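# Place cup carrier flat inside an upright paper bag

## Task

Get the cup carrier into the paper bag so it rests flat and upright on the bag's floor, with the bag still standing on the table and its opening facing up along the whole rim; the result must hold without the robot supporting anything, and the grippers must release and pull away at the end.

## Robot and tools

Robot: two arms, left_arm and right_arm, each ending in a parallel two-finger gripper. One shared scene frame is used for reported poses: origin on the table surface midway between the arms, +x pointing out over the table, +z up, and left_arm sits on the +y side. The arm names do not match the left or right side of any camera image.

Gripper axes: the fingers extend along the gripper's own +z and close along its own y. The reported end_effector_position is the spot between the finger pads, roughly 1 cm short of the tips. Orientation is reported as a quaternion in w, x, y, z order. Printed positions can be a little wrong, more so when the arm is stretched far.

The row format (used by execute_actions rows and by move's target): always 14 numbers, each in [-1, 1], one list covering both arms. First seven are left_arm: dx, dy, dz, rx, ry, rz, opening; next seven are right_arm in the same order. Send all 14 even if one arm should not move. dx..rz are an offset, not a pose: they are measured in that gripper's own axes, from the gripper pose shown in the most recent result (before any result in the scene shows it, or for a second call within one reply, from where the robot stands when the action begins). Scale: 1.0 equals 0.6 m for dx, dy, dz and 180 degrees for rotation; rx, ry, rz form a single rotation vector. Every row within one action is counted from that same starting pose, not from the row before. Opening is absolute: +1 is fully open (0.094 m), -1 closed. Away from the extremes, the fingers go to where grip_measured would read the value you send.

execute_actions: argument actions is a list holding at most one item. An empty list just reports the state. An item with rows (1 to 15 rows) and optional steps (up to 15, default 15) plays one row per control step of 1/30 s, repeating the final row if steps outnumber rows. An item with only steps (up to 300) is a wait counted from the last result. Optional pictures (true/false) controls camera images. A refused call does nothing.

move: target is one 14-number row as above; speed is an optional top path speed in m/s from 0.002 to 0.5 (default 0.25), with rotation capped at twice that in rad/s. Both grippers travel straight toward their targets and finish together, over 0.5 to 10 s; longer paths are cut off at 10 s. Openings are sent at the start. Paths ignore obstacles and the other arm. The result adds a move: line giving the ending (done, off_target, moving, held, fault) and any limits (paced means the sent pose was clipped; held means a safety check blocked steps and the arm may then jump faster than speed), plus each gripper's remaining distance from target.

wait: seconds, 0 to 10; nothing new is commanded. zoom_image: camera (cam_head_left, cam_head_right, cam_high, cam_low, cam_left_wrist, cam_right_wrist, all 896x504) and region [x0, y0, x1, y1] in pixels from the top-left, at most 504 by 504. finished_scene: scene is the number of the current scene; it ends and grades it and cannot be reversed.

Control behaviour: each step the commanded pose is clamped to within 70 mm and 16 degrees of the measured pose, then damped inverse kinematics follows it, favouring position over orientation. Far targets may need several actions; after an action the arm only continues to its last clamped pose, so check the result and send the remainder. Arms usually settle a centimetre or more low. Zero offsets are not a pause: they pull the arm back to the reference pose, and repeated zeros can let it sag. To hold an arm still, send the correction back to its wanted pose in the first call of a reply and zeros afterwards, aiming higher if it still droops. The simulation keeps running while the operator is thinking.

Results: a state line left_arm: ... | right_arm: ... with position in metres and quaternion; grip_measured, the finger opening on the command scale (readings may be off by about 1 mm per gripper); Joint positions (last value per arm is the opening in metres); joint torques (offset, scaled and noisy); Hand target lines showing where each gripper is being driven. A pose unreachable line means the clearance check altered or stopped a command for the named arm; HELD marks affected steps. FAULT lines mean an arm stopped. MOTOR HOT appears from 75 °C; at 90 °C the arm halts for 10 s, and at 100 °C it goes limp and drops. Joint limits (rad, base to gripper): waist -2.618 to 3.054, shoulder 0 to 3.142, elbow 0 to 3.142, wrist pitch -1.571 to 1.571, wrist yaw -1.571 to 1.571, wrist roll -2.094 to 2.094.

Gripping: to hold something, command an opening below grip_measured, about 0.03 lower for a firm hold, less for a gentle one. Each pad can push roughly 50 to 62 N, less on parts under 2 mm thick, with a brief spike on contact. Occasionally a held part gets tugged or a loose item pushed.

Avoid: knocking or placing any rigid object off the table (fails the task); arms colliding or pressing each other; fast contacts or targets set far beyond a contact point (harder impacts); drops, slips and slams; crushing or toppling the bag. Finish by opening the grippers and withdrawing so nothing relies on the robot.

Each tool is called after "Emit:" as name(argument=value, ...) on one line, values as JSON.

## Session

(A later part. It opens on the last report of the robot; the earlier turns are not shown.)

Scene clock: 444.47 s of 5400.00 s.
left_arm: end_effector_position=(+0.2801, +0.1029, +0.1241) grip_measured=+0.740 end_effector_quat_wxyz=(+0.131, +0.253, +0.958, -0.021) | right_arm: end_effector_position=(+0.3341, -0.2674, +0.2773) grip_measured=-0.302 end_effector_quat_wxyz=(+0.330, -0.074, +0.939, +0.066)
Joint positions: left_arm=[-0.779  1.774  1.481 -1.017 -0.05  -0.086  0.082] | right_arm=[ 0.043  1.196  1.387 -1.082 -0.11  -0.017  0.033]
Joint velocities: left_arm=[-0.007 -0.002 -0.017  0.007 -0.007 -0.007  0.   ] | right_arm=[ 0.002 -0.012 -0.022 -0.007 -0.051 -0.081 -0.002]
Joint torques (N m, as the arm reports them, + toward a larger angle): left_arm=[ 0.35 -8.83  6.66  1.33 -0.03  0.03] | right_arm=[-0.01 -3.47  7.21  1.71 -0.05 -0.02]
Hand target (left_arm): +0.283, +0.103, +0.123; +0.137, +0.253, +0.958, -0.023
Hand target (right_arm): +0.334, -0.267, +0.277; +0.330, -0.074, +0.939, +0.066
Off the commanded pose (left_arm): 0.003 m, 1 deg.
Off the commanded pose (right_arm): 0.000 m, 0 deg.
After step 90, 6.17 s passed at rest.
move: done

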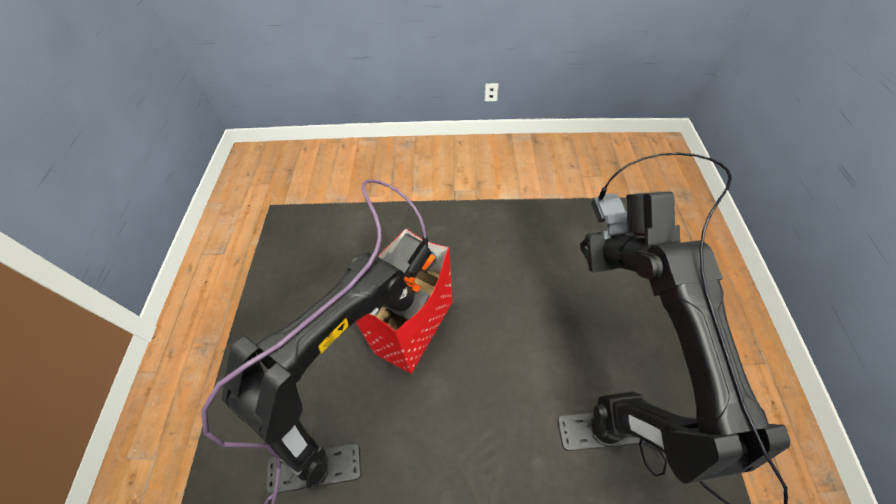

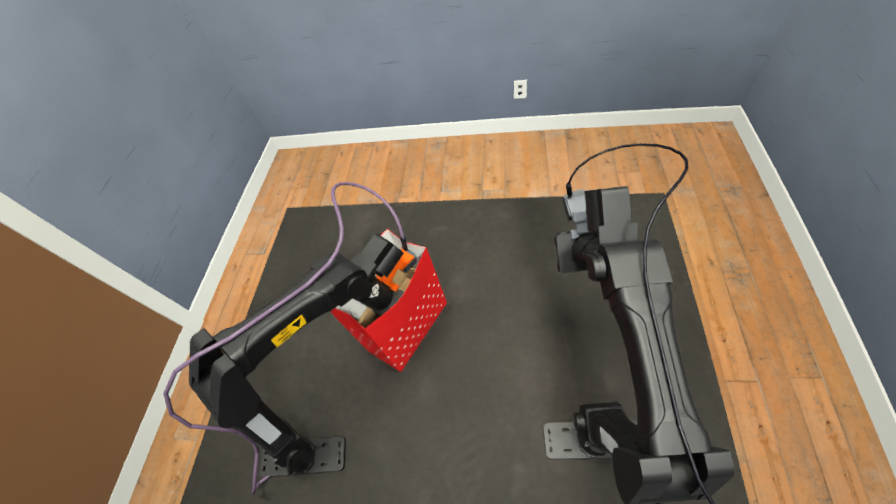

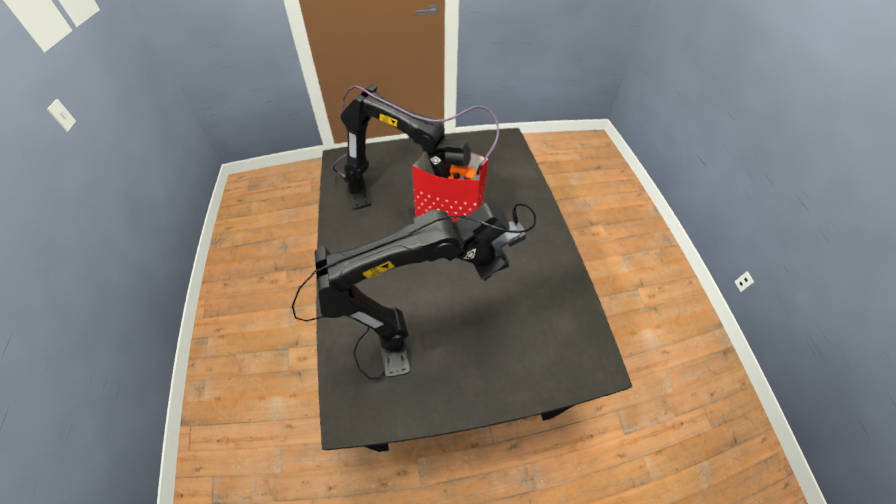

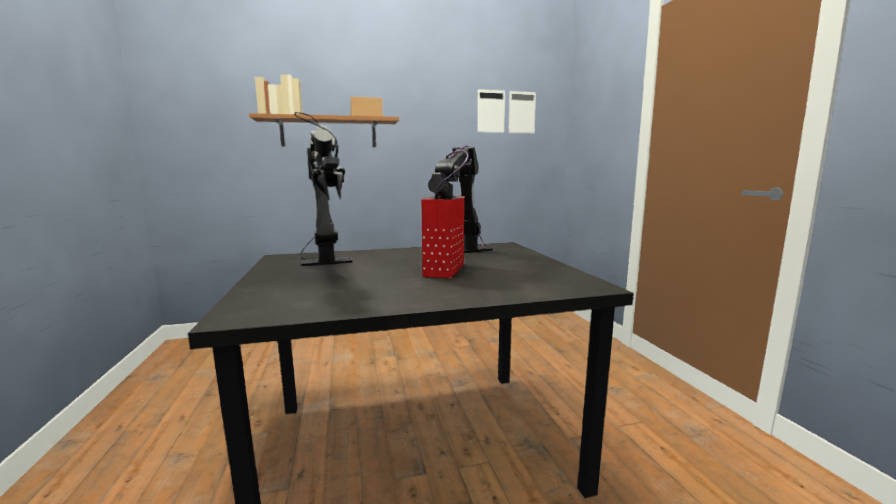

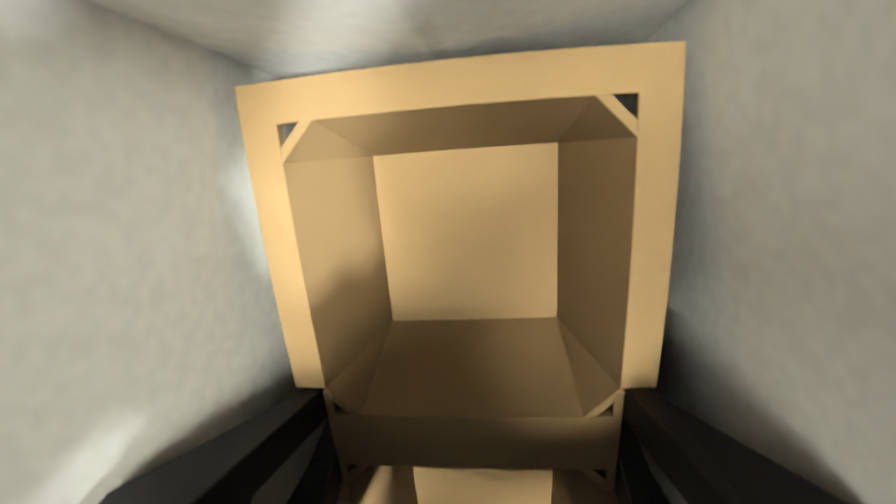

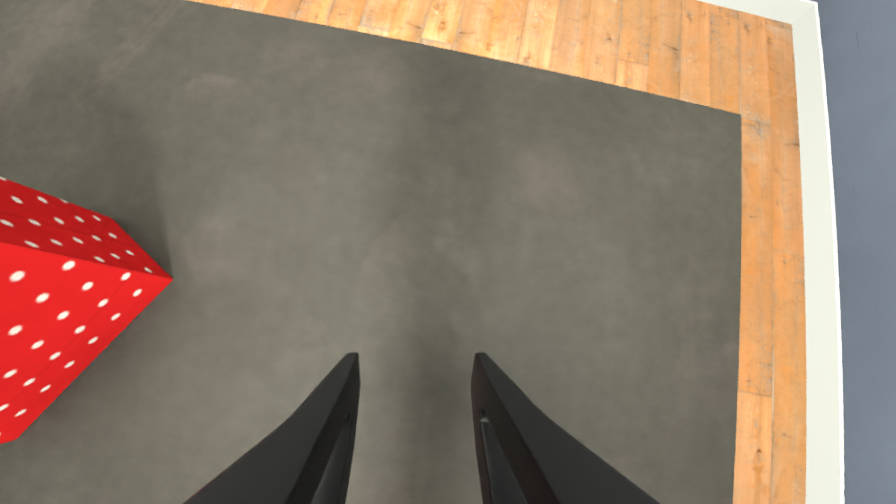

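Emit:
move(target=[0.0106,0,0.0835,0,0.012,0,0.70, 0,0,0,0,0,0,-0.3], speed=0.03)

Emit:
zoom_image(camera="cam_head_left", region=[310, 180, 490, 380])

Emit:
zoom_image(camera="cam_high", region=[390, 100, 520, 210])

Scene clock: 451.30 s of 5400.00 s.
left_arm: end_effector_position=(+0.2841, +0.1000, +0.0775) grip_measured=+0.740 end_effector_quat_wxyz=(+0.111, +0.254, +0.961, -0.014) | right_arm: end_effector_position=(+0.3341, -0.2674, +0.2773) grip_measured=-0.302 end_effector_quat_wxyz=(+0.330, -0.074, +0.939, +0.066)
Joint positions: left_arm=[-0.779  1.853  1.404 -0.903 -0.05  -0.086  0.082] | right_arm=[ 0.043  1.196  1.387 -1.082 -0.11  -0.017  0.033]
Joint velocities: left_arm=[ 0.017 -0.012  0.002 -0.051 -0.037 -0.095 -0.   ] | right_arm=[ 0.007 -0.002 -0.017 -0.007 -0.007 -0.007 -0.   ]
Joint torques (N m, as the arm reports them, + toward a larger angle): left_arm=[ 0.57 -8.85  6.53  1.25  0.02  0.04] | right_arm=[-0.01 -3.47  7.23  1.71 -0.07 -0.02]
Hand target (left_arm): +0.286, +0.101, +0.074; +0.112, +0.253, +0.961, -0.016
Hand target (right_arm): +0.334, -0.267, +0.277; +0.330, -0.074, +0.939, +0.066
Off the commanded pose (left_arm): 0.004 m, 0 deg.
Off the commanded pose (right_arm): 0.000 m, 0 deg.
After step 90, 1.87 s passed at rest.
move: done

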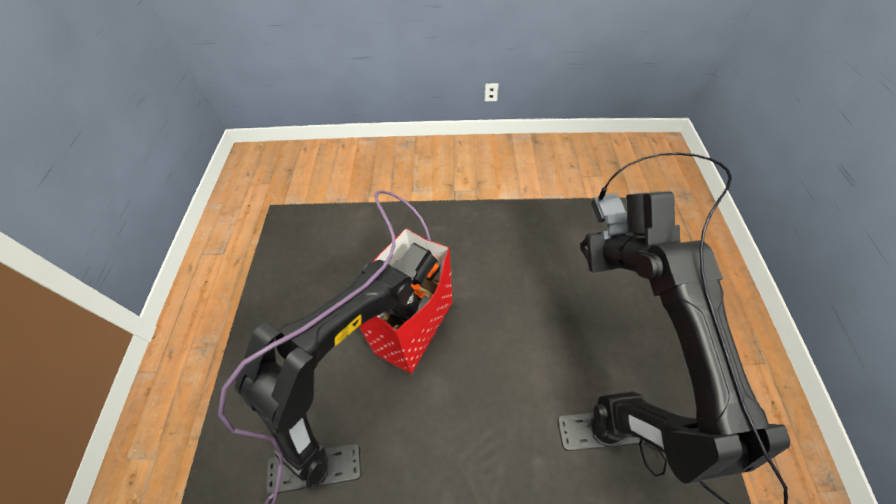

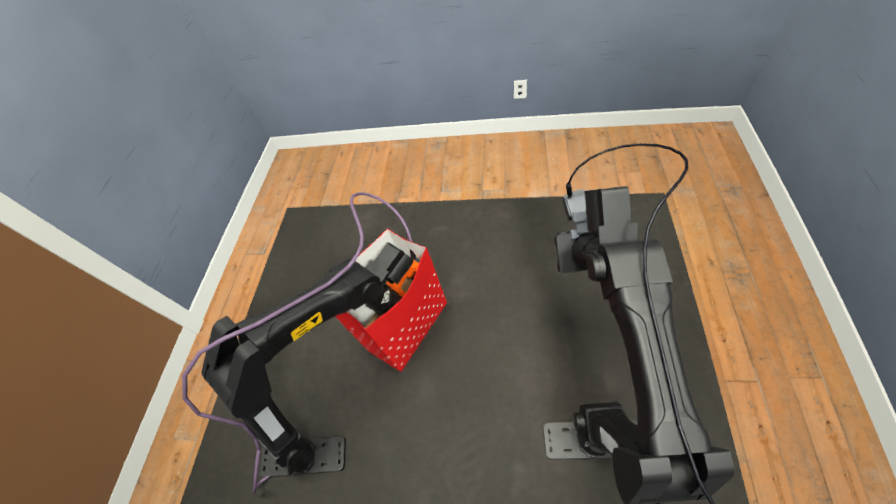

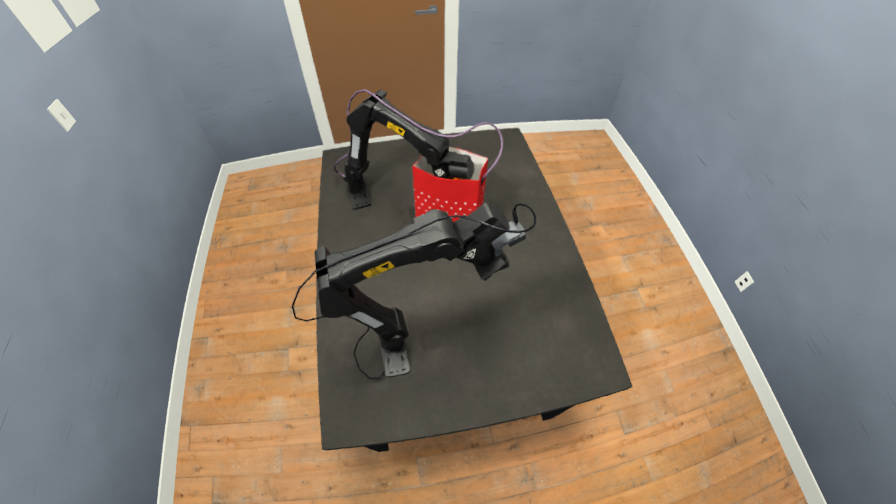

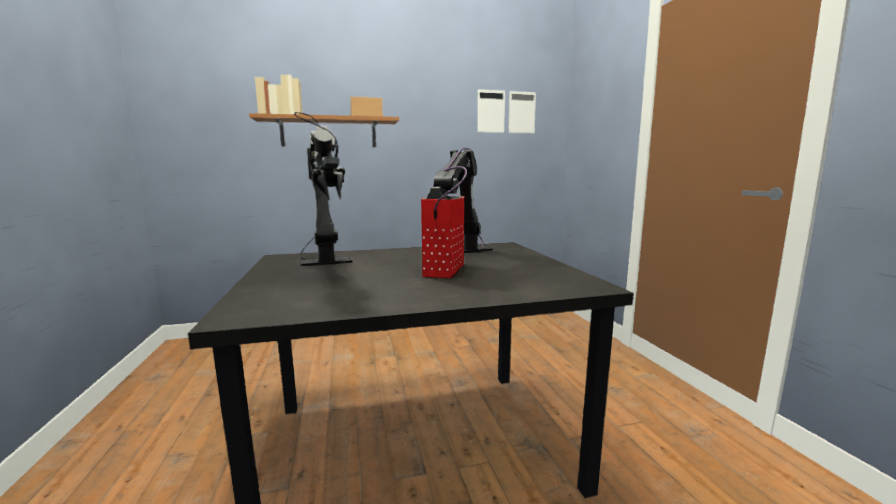

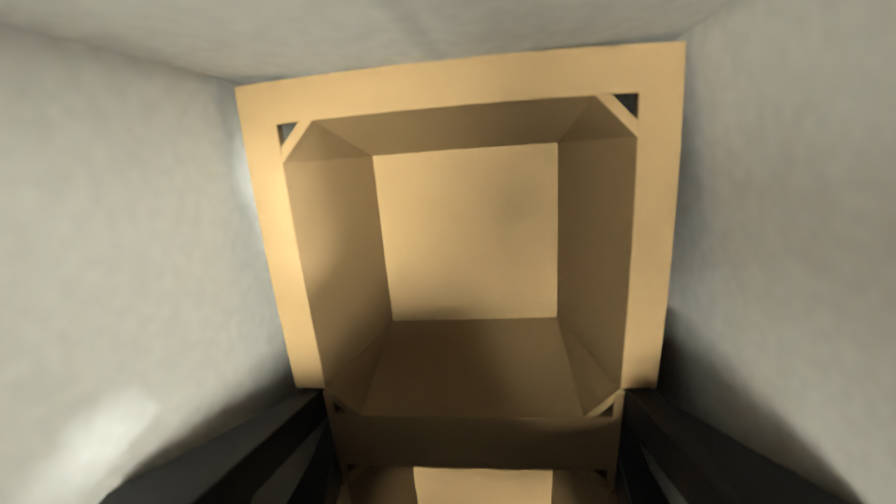

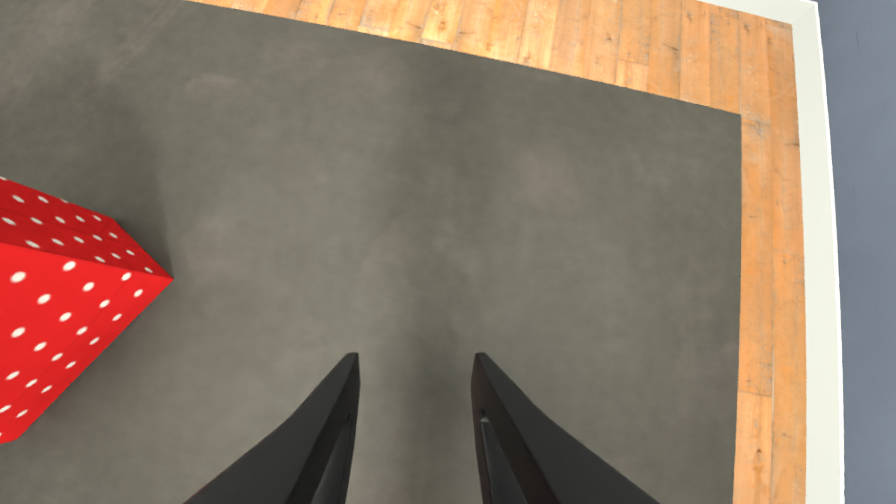

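Region (310, 180, 490, 380) of cam_head_left's 896x504 image, scaled by 2.520, with more detail than that image has; it fills the left 454 columns of this view, and the rest is white.

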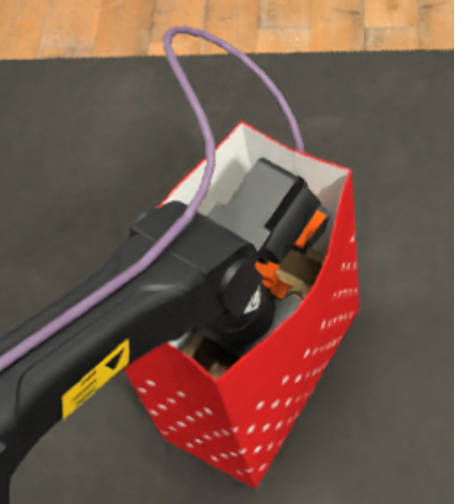

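Region (390, 100, 520, 210) of cam_high's 896x504 image, scaled by 3.877, with more detail than that image has; it fills the top 426 rows of this view, and the rest is white.

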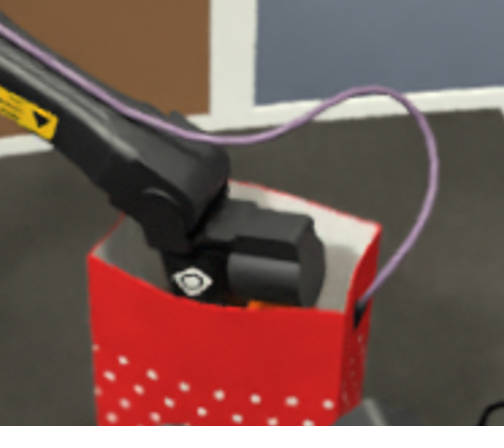

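Emit:
move(target=[0.012,-0.002,0.057,0,0.010,0,0.70, 0,0,0,0,0,0,-0.3], speed=0.03)

Emit:
zoom_image(camera="cam_head_left", region=[310, 180, 490, 380])

Emit:
zoom_image(camera="cam_high", region=[390, 100, 520, 210])

Scene clock: 457.40 s of 5400.00 s.
left_arm: end_effector_position=(+0.2837, +0.1003, +0.0461) grip_measured=+0.740 end_effector_quat_wxyz=(+0.094, +0.255, +0.962, -0.008) | right_arm: end_effector_position=(+0.3341, -0.2674, +0.2773) grip_measured=-0.302 end_effector_quat_wxyz=(+0.330, -0.074, +0.939, +0.066)
Joint positions: left_arm=[-0.779  1.912  1.361 -0.837 -0.05  -0.086  0.082] | right_arm=[ 0.043  1.196  1.387 -1.082 -0.11  -0.017  0.033]
Joint velocities: left_arm=[-0.002 -0.012  0.002  0.037 -0.007 -0.007  0.   ] | right_arm=[-0.007 -0.002 -0.002 -0.007 -0.081 -0.007  0.   ]
Joint torques (N m, as the arm reports them, + toward a larger angle): left_arm=[ 0.12 -9.16  6.23  1.18  0.   -0.03] | right_arm=[-0.02 -3.42  7.27  1.71 -0.06 -0.01]
Hand target (left_arm): +0.284, +0.100, +0.043; +0.096, +0.254, +0.962, -0.010
Hand target (right_arm): +0.334, -0.267, +0.277; +0.330, -0.074, +0.939, +0.066
Off the commanded pose (left_arm): 0.004 m, 0 deg.
Off the commanded pose (right_arm): 0.000 m, 0 deg.
After step 90, 1.63 s passed at rest.
move: done

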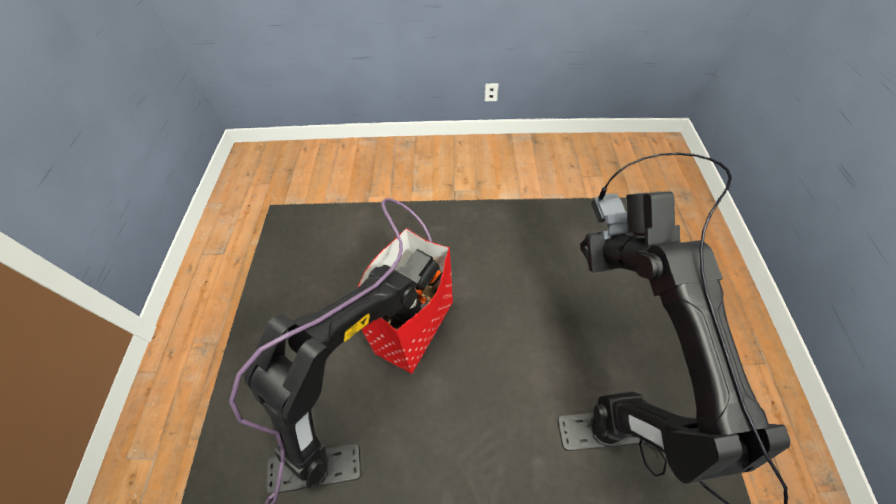

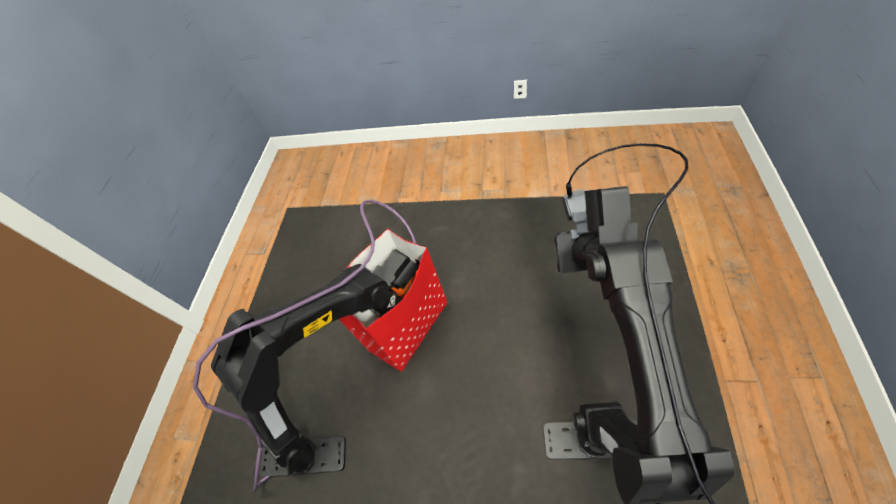

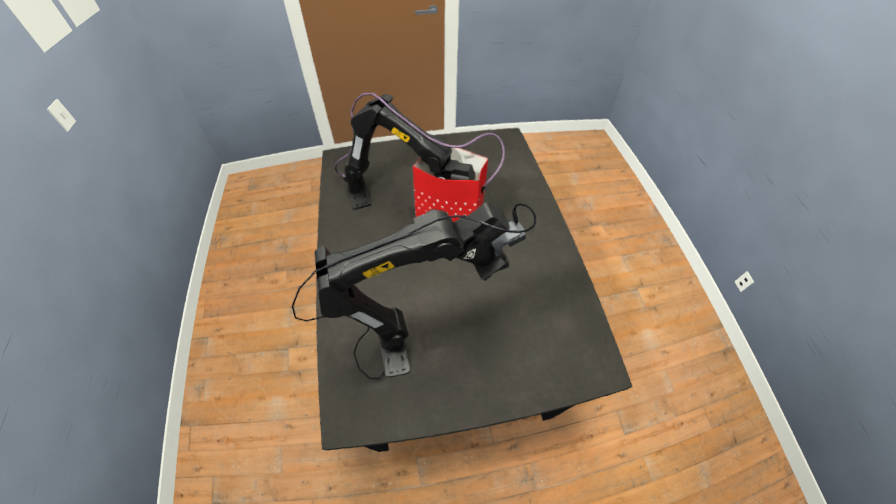

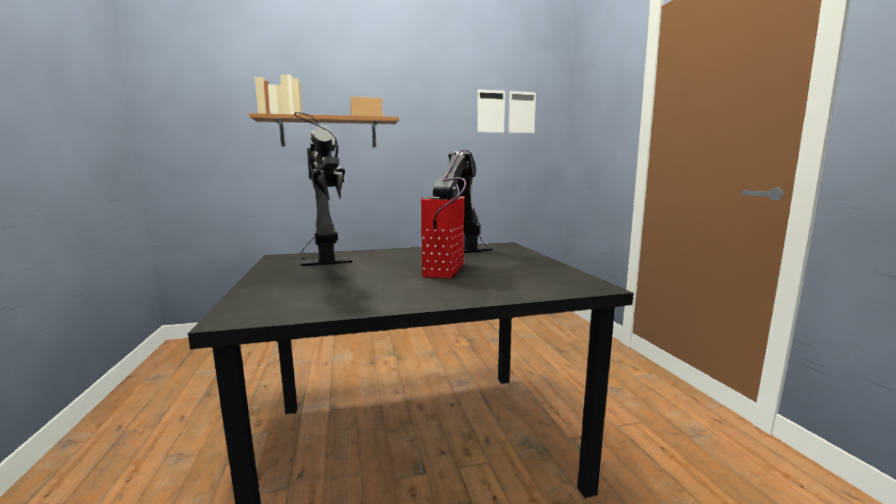

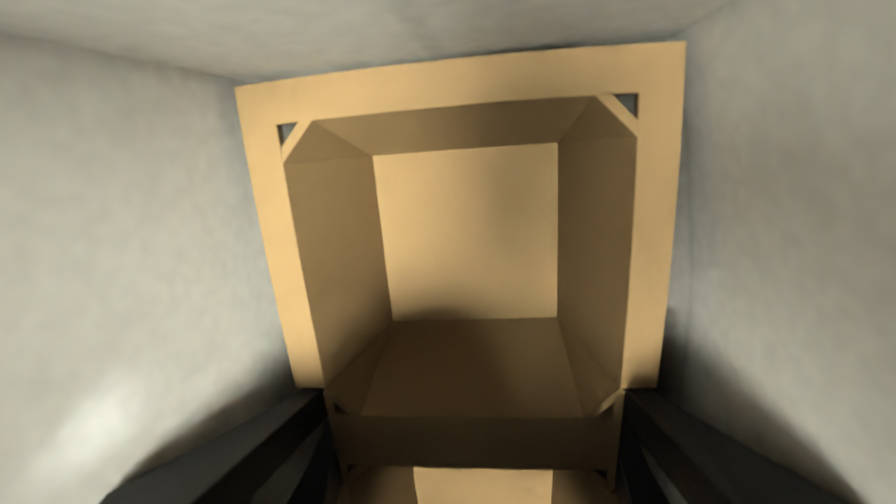

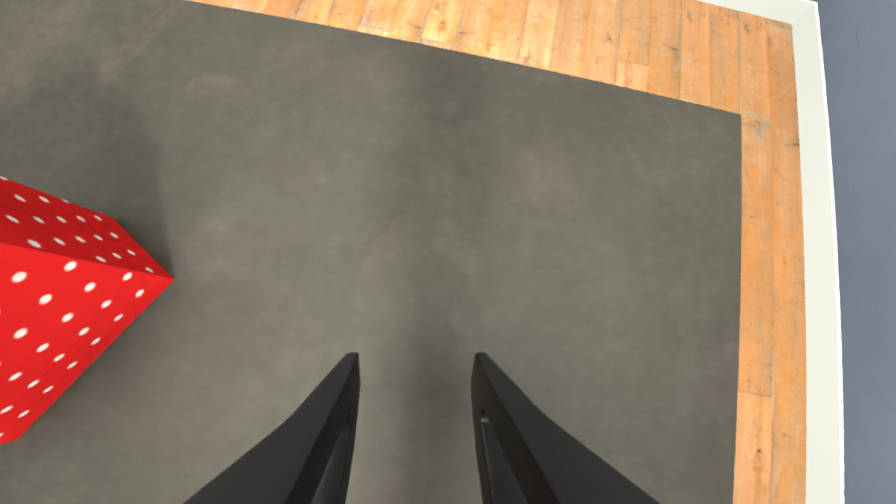

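Region (310, 180, 490, 380) of cam_head_left's 896x504 image, scaled by 2.520, with more detail than that image has; it fills the left 454 columns of this view, and the rest is white.

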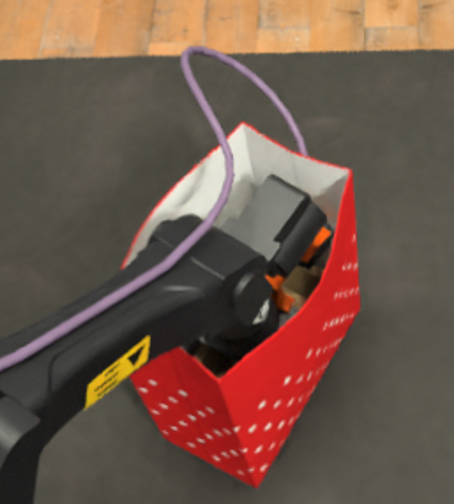

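Region (390, 100, 520, 210) of cam_high's 896x504 image, scaled by 3.877, with more detail than that image has; it fills the top 426 rows of this view, and the rest is white.

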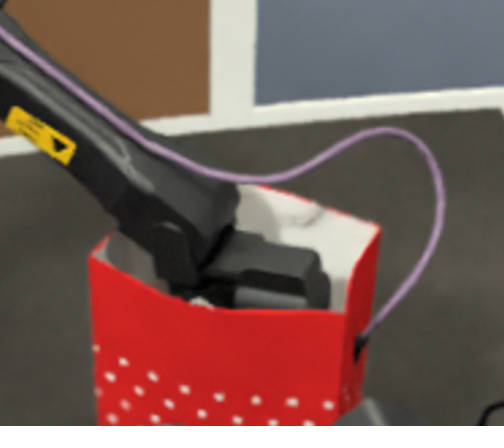

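Emit:
move(target=[0.006,-0.001,0.0327,0,0,0,0.70, 0,0,0,0,0,0,-0.3], speed=0.015)

Emit:
zoom_image(camera="cam_head_left", region=[310, 180, 490, 380])

Scene clock: 462.00 s of 5400.00 s.
left_arm: end_effector_position=(+0.2836, +0.1004, +0.0305) grip_measured=+0.740 end_effector_quat_wxyz=(+0.093, +0.255, +0.962, -0.007) | right_arm: end_effector_position=(+0.3341, -0.2674, +0.2773) grip_measured=-0.302 end_effector_quat_wxyz=(+0.330, -0.074, +0.939, +0.066)
Joint positions: left_arm=[-0.779  1.933  1.324 -0.782 -0.05  -0.086  0.082] | right_arm=[ 0.043  1.196  1.387 -1.082 -0.11  -0.017  0.033]
Joint velocities: left_arm=[-0.007 -0.012  0.022  0.037 -0.051 -0.037  0.001] | right_arm=[ 0.007 -0.007 -0.002  0.081 -0.037 -0.051 -0.   ]
Joint torques (N m, as the arm reports them, + toward a larger angle): left_arm=[ 0.03 -9.15  6.09  1.19 -0.03 -0.03] | right_arm=[ 0.05 -3.49  7.18  1.73 -0.05 -0.03]
Hand target (left_arm): +0.284, +0.101, +0.026; +0.094, +0.255, +0.962, -0.008
Hand target (right_arm): +0.334, -0.267, +0.277; +0.330, -0.074, +0.939, +0.066
Off the commanded pose (left_arm): 0.004 m, 0 deg.
Off the commanded pose (right_arm): 0.000 m, 0 deg.
move: done

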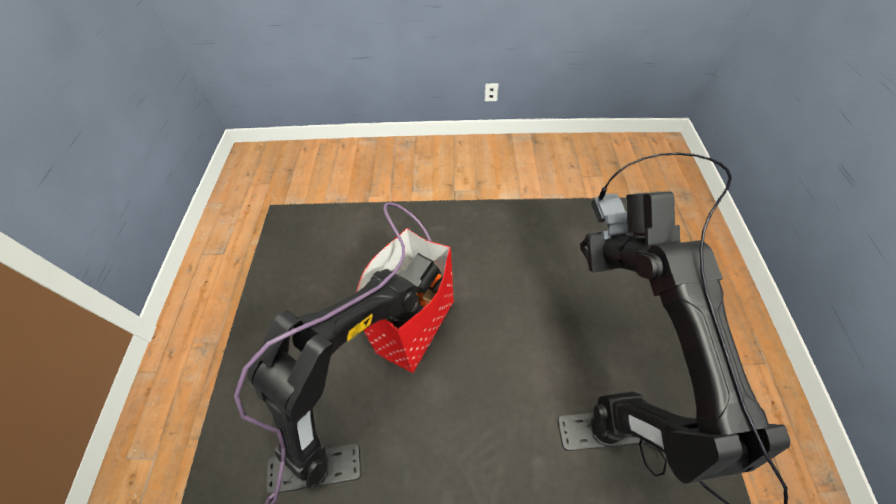

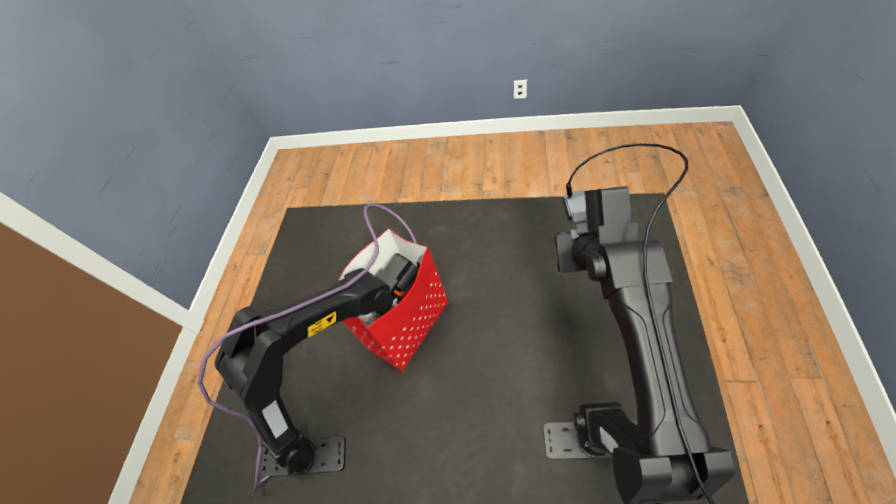

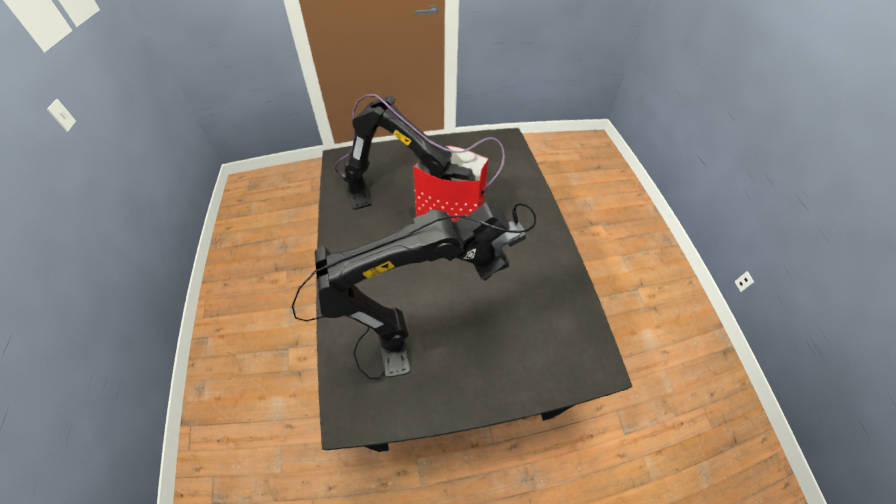

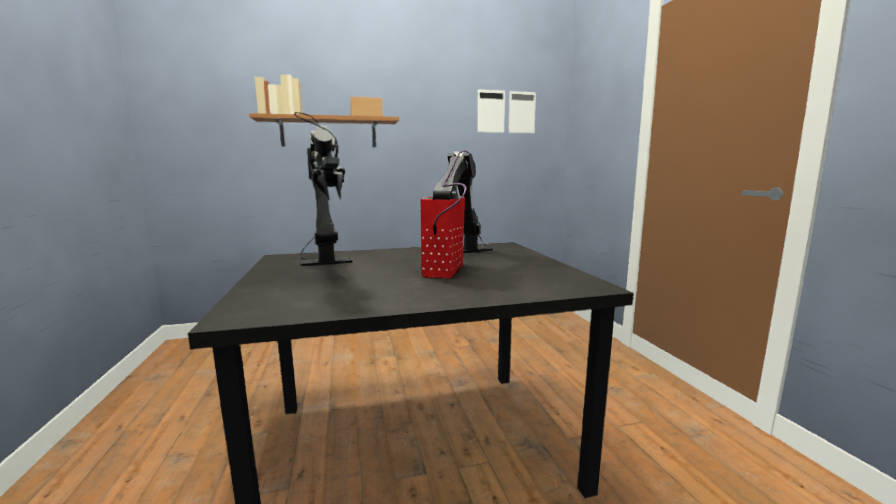

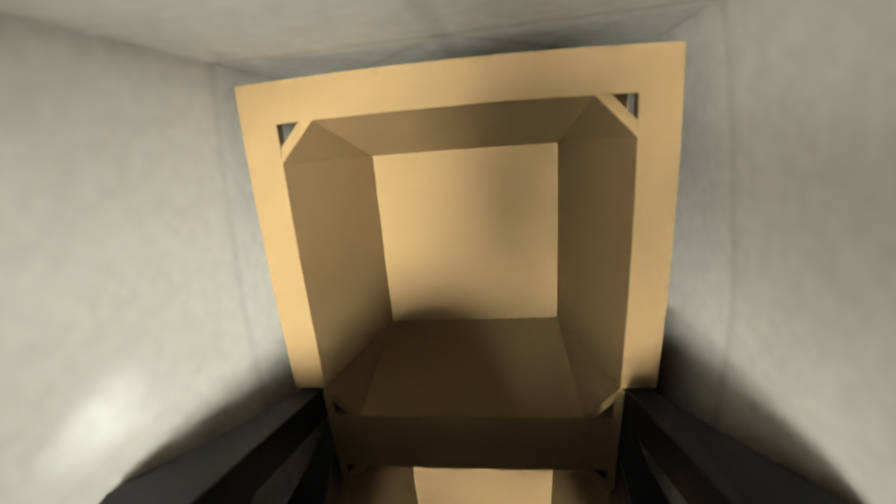

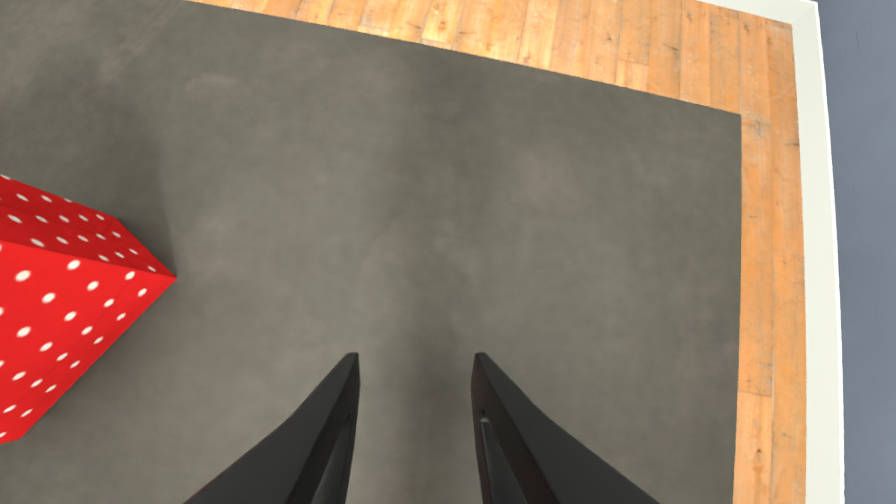

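Region (310, 180, 490, 380) of cam_head_left's 896x504 image, scaled by 2.520, with more detail than that image has; it fills the left 454 columns of this view, and the rest is white.

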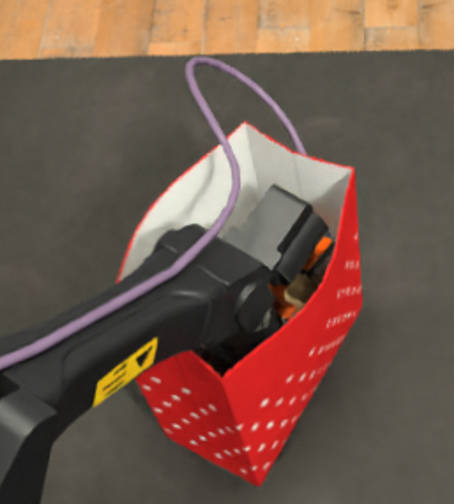

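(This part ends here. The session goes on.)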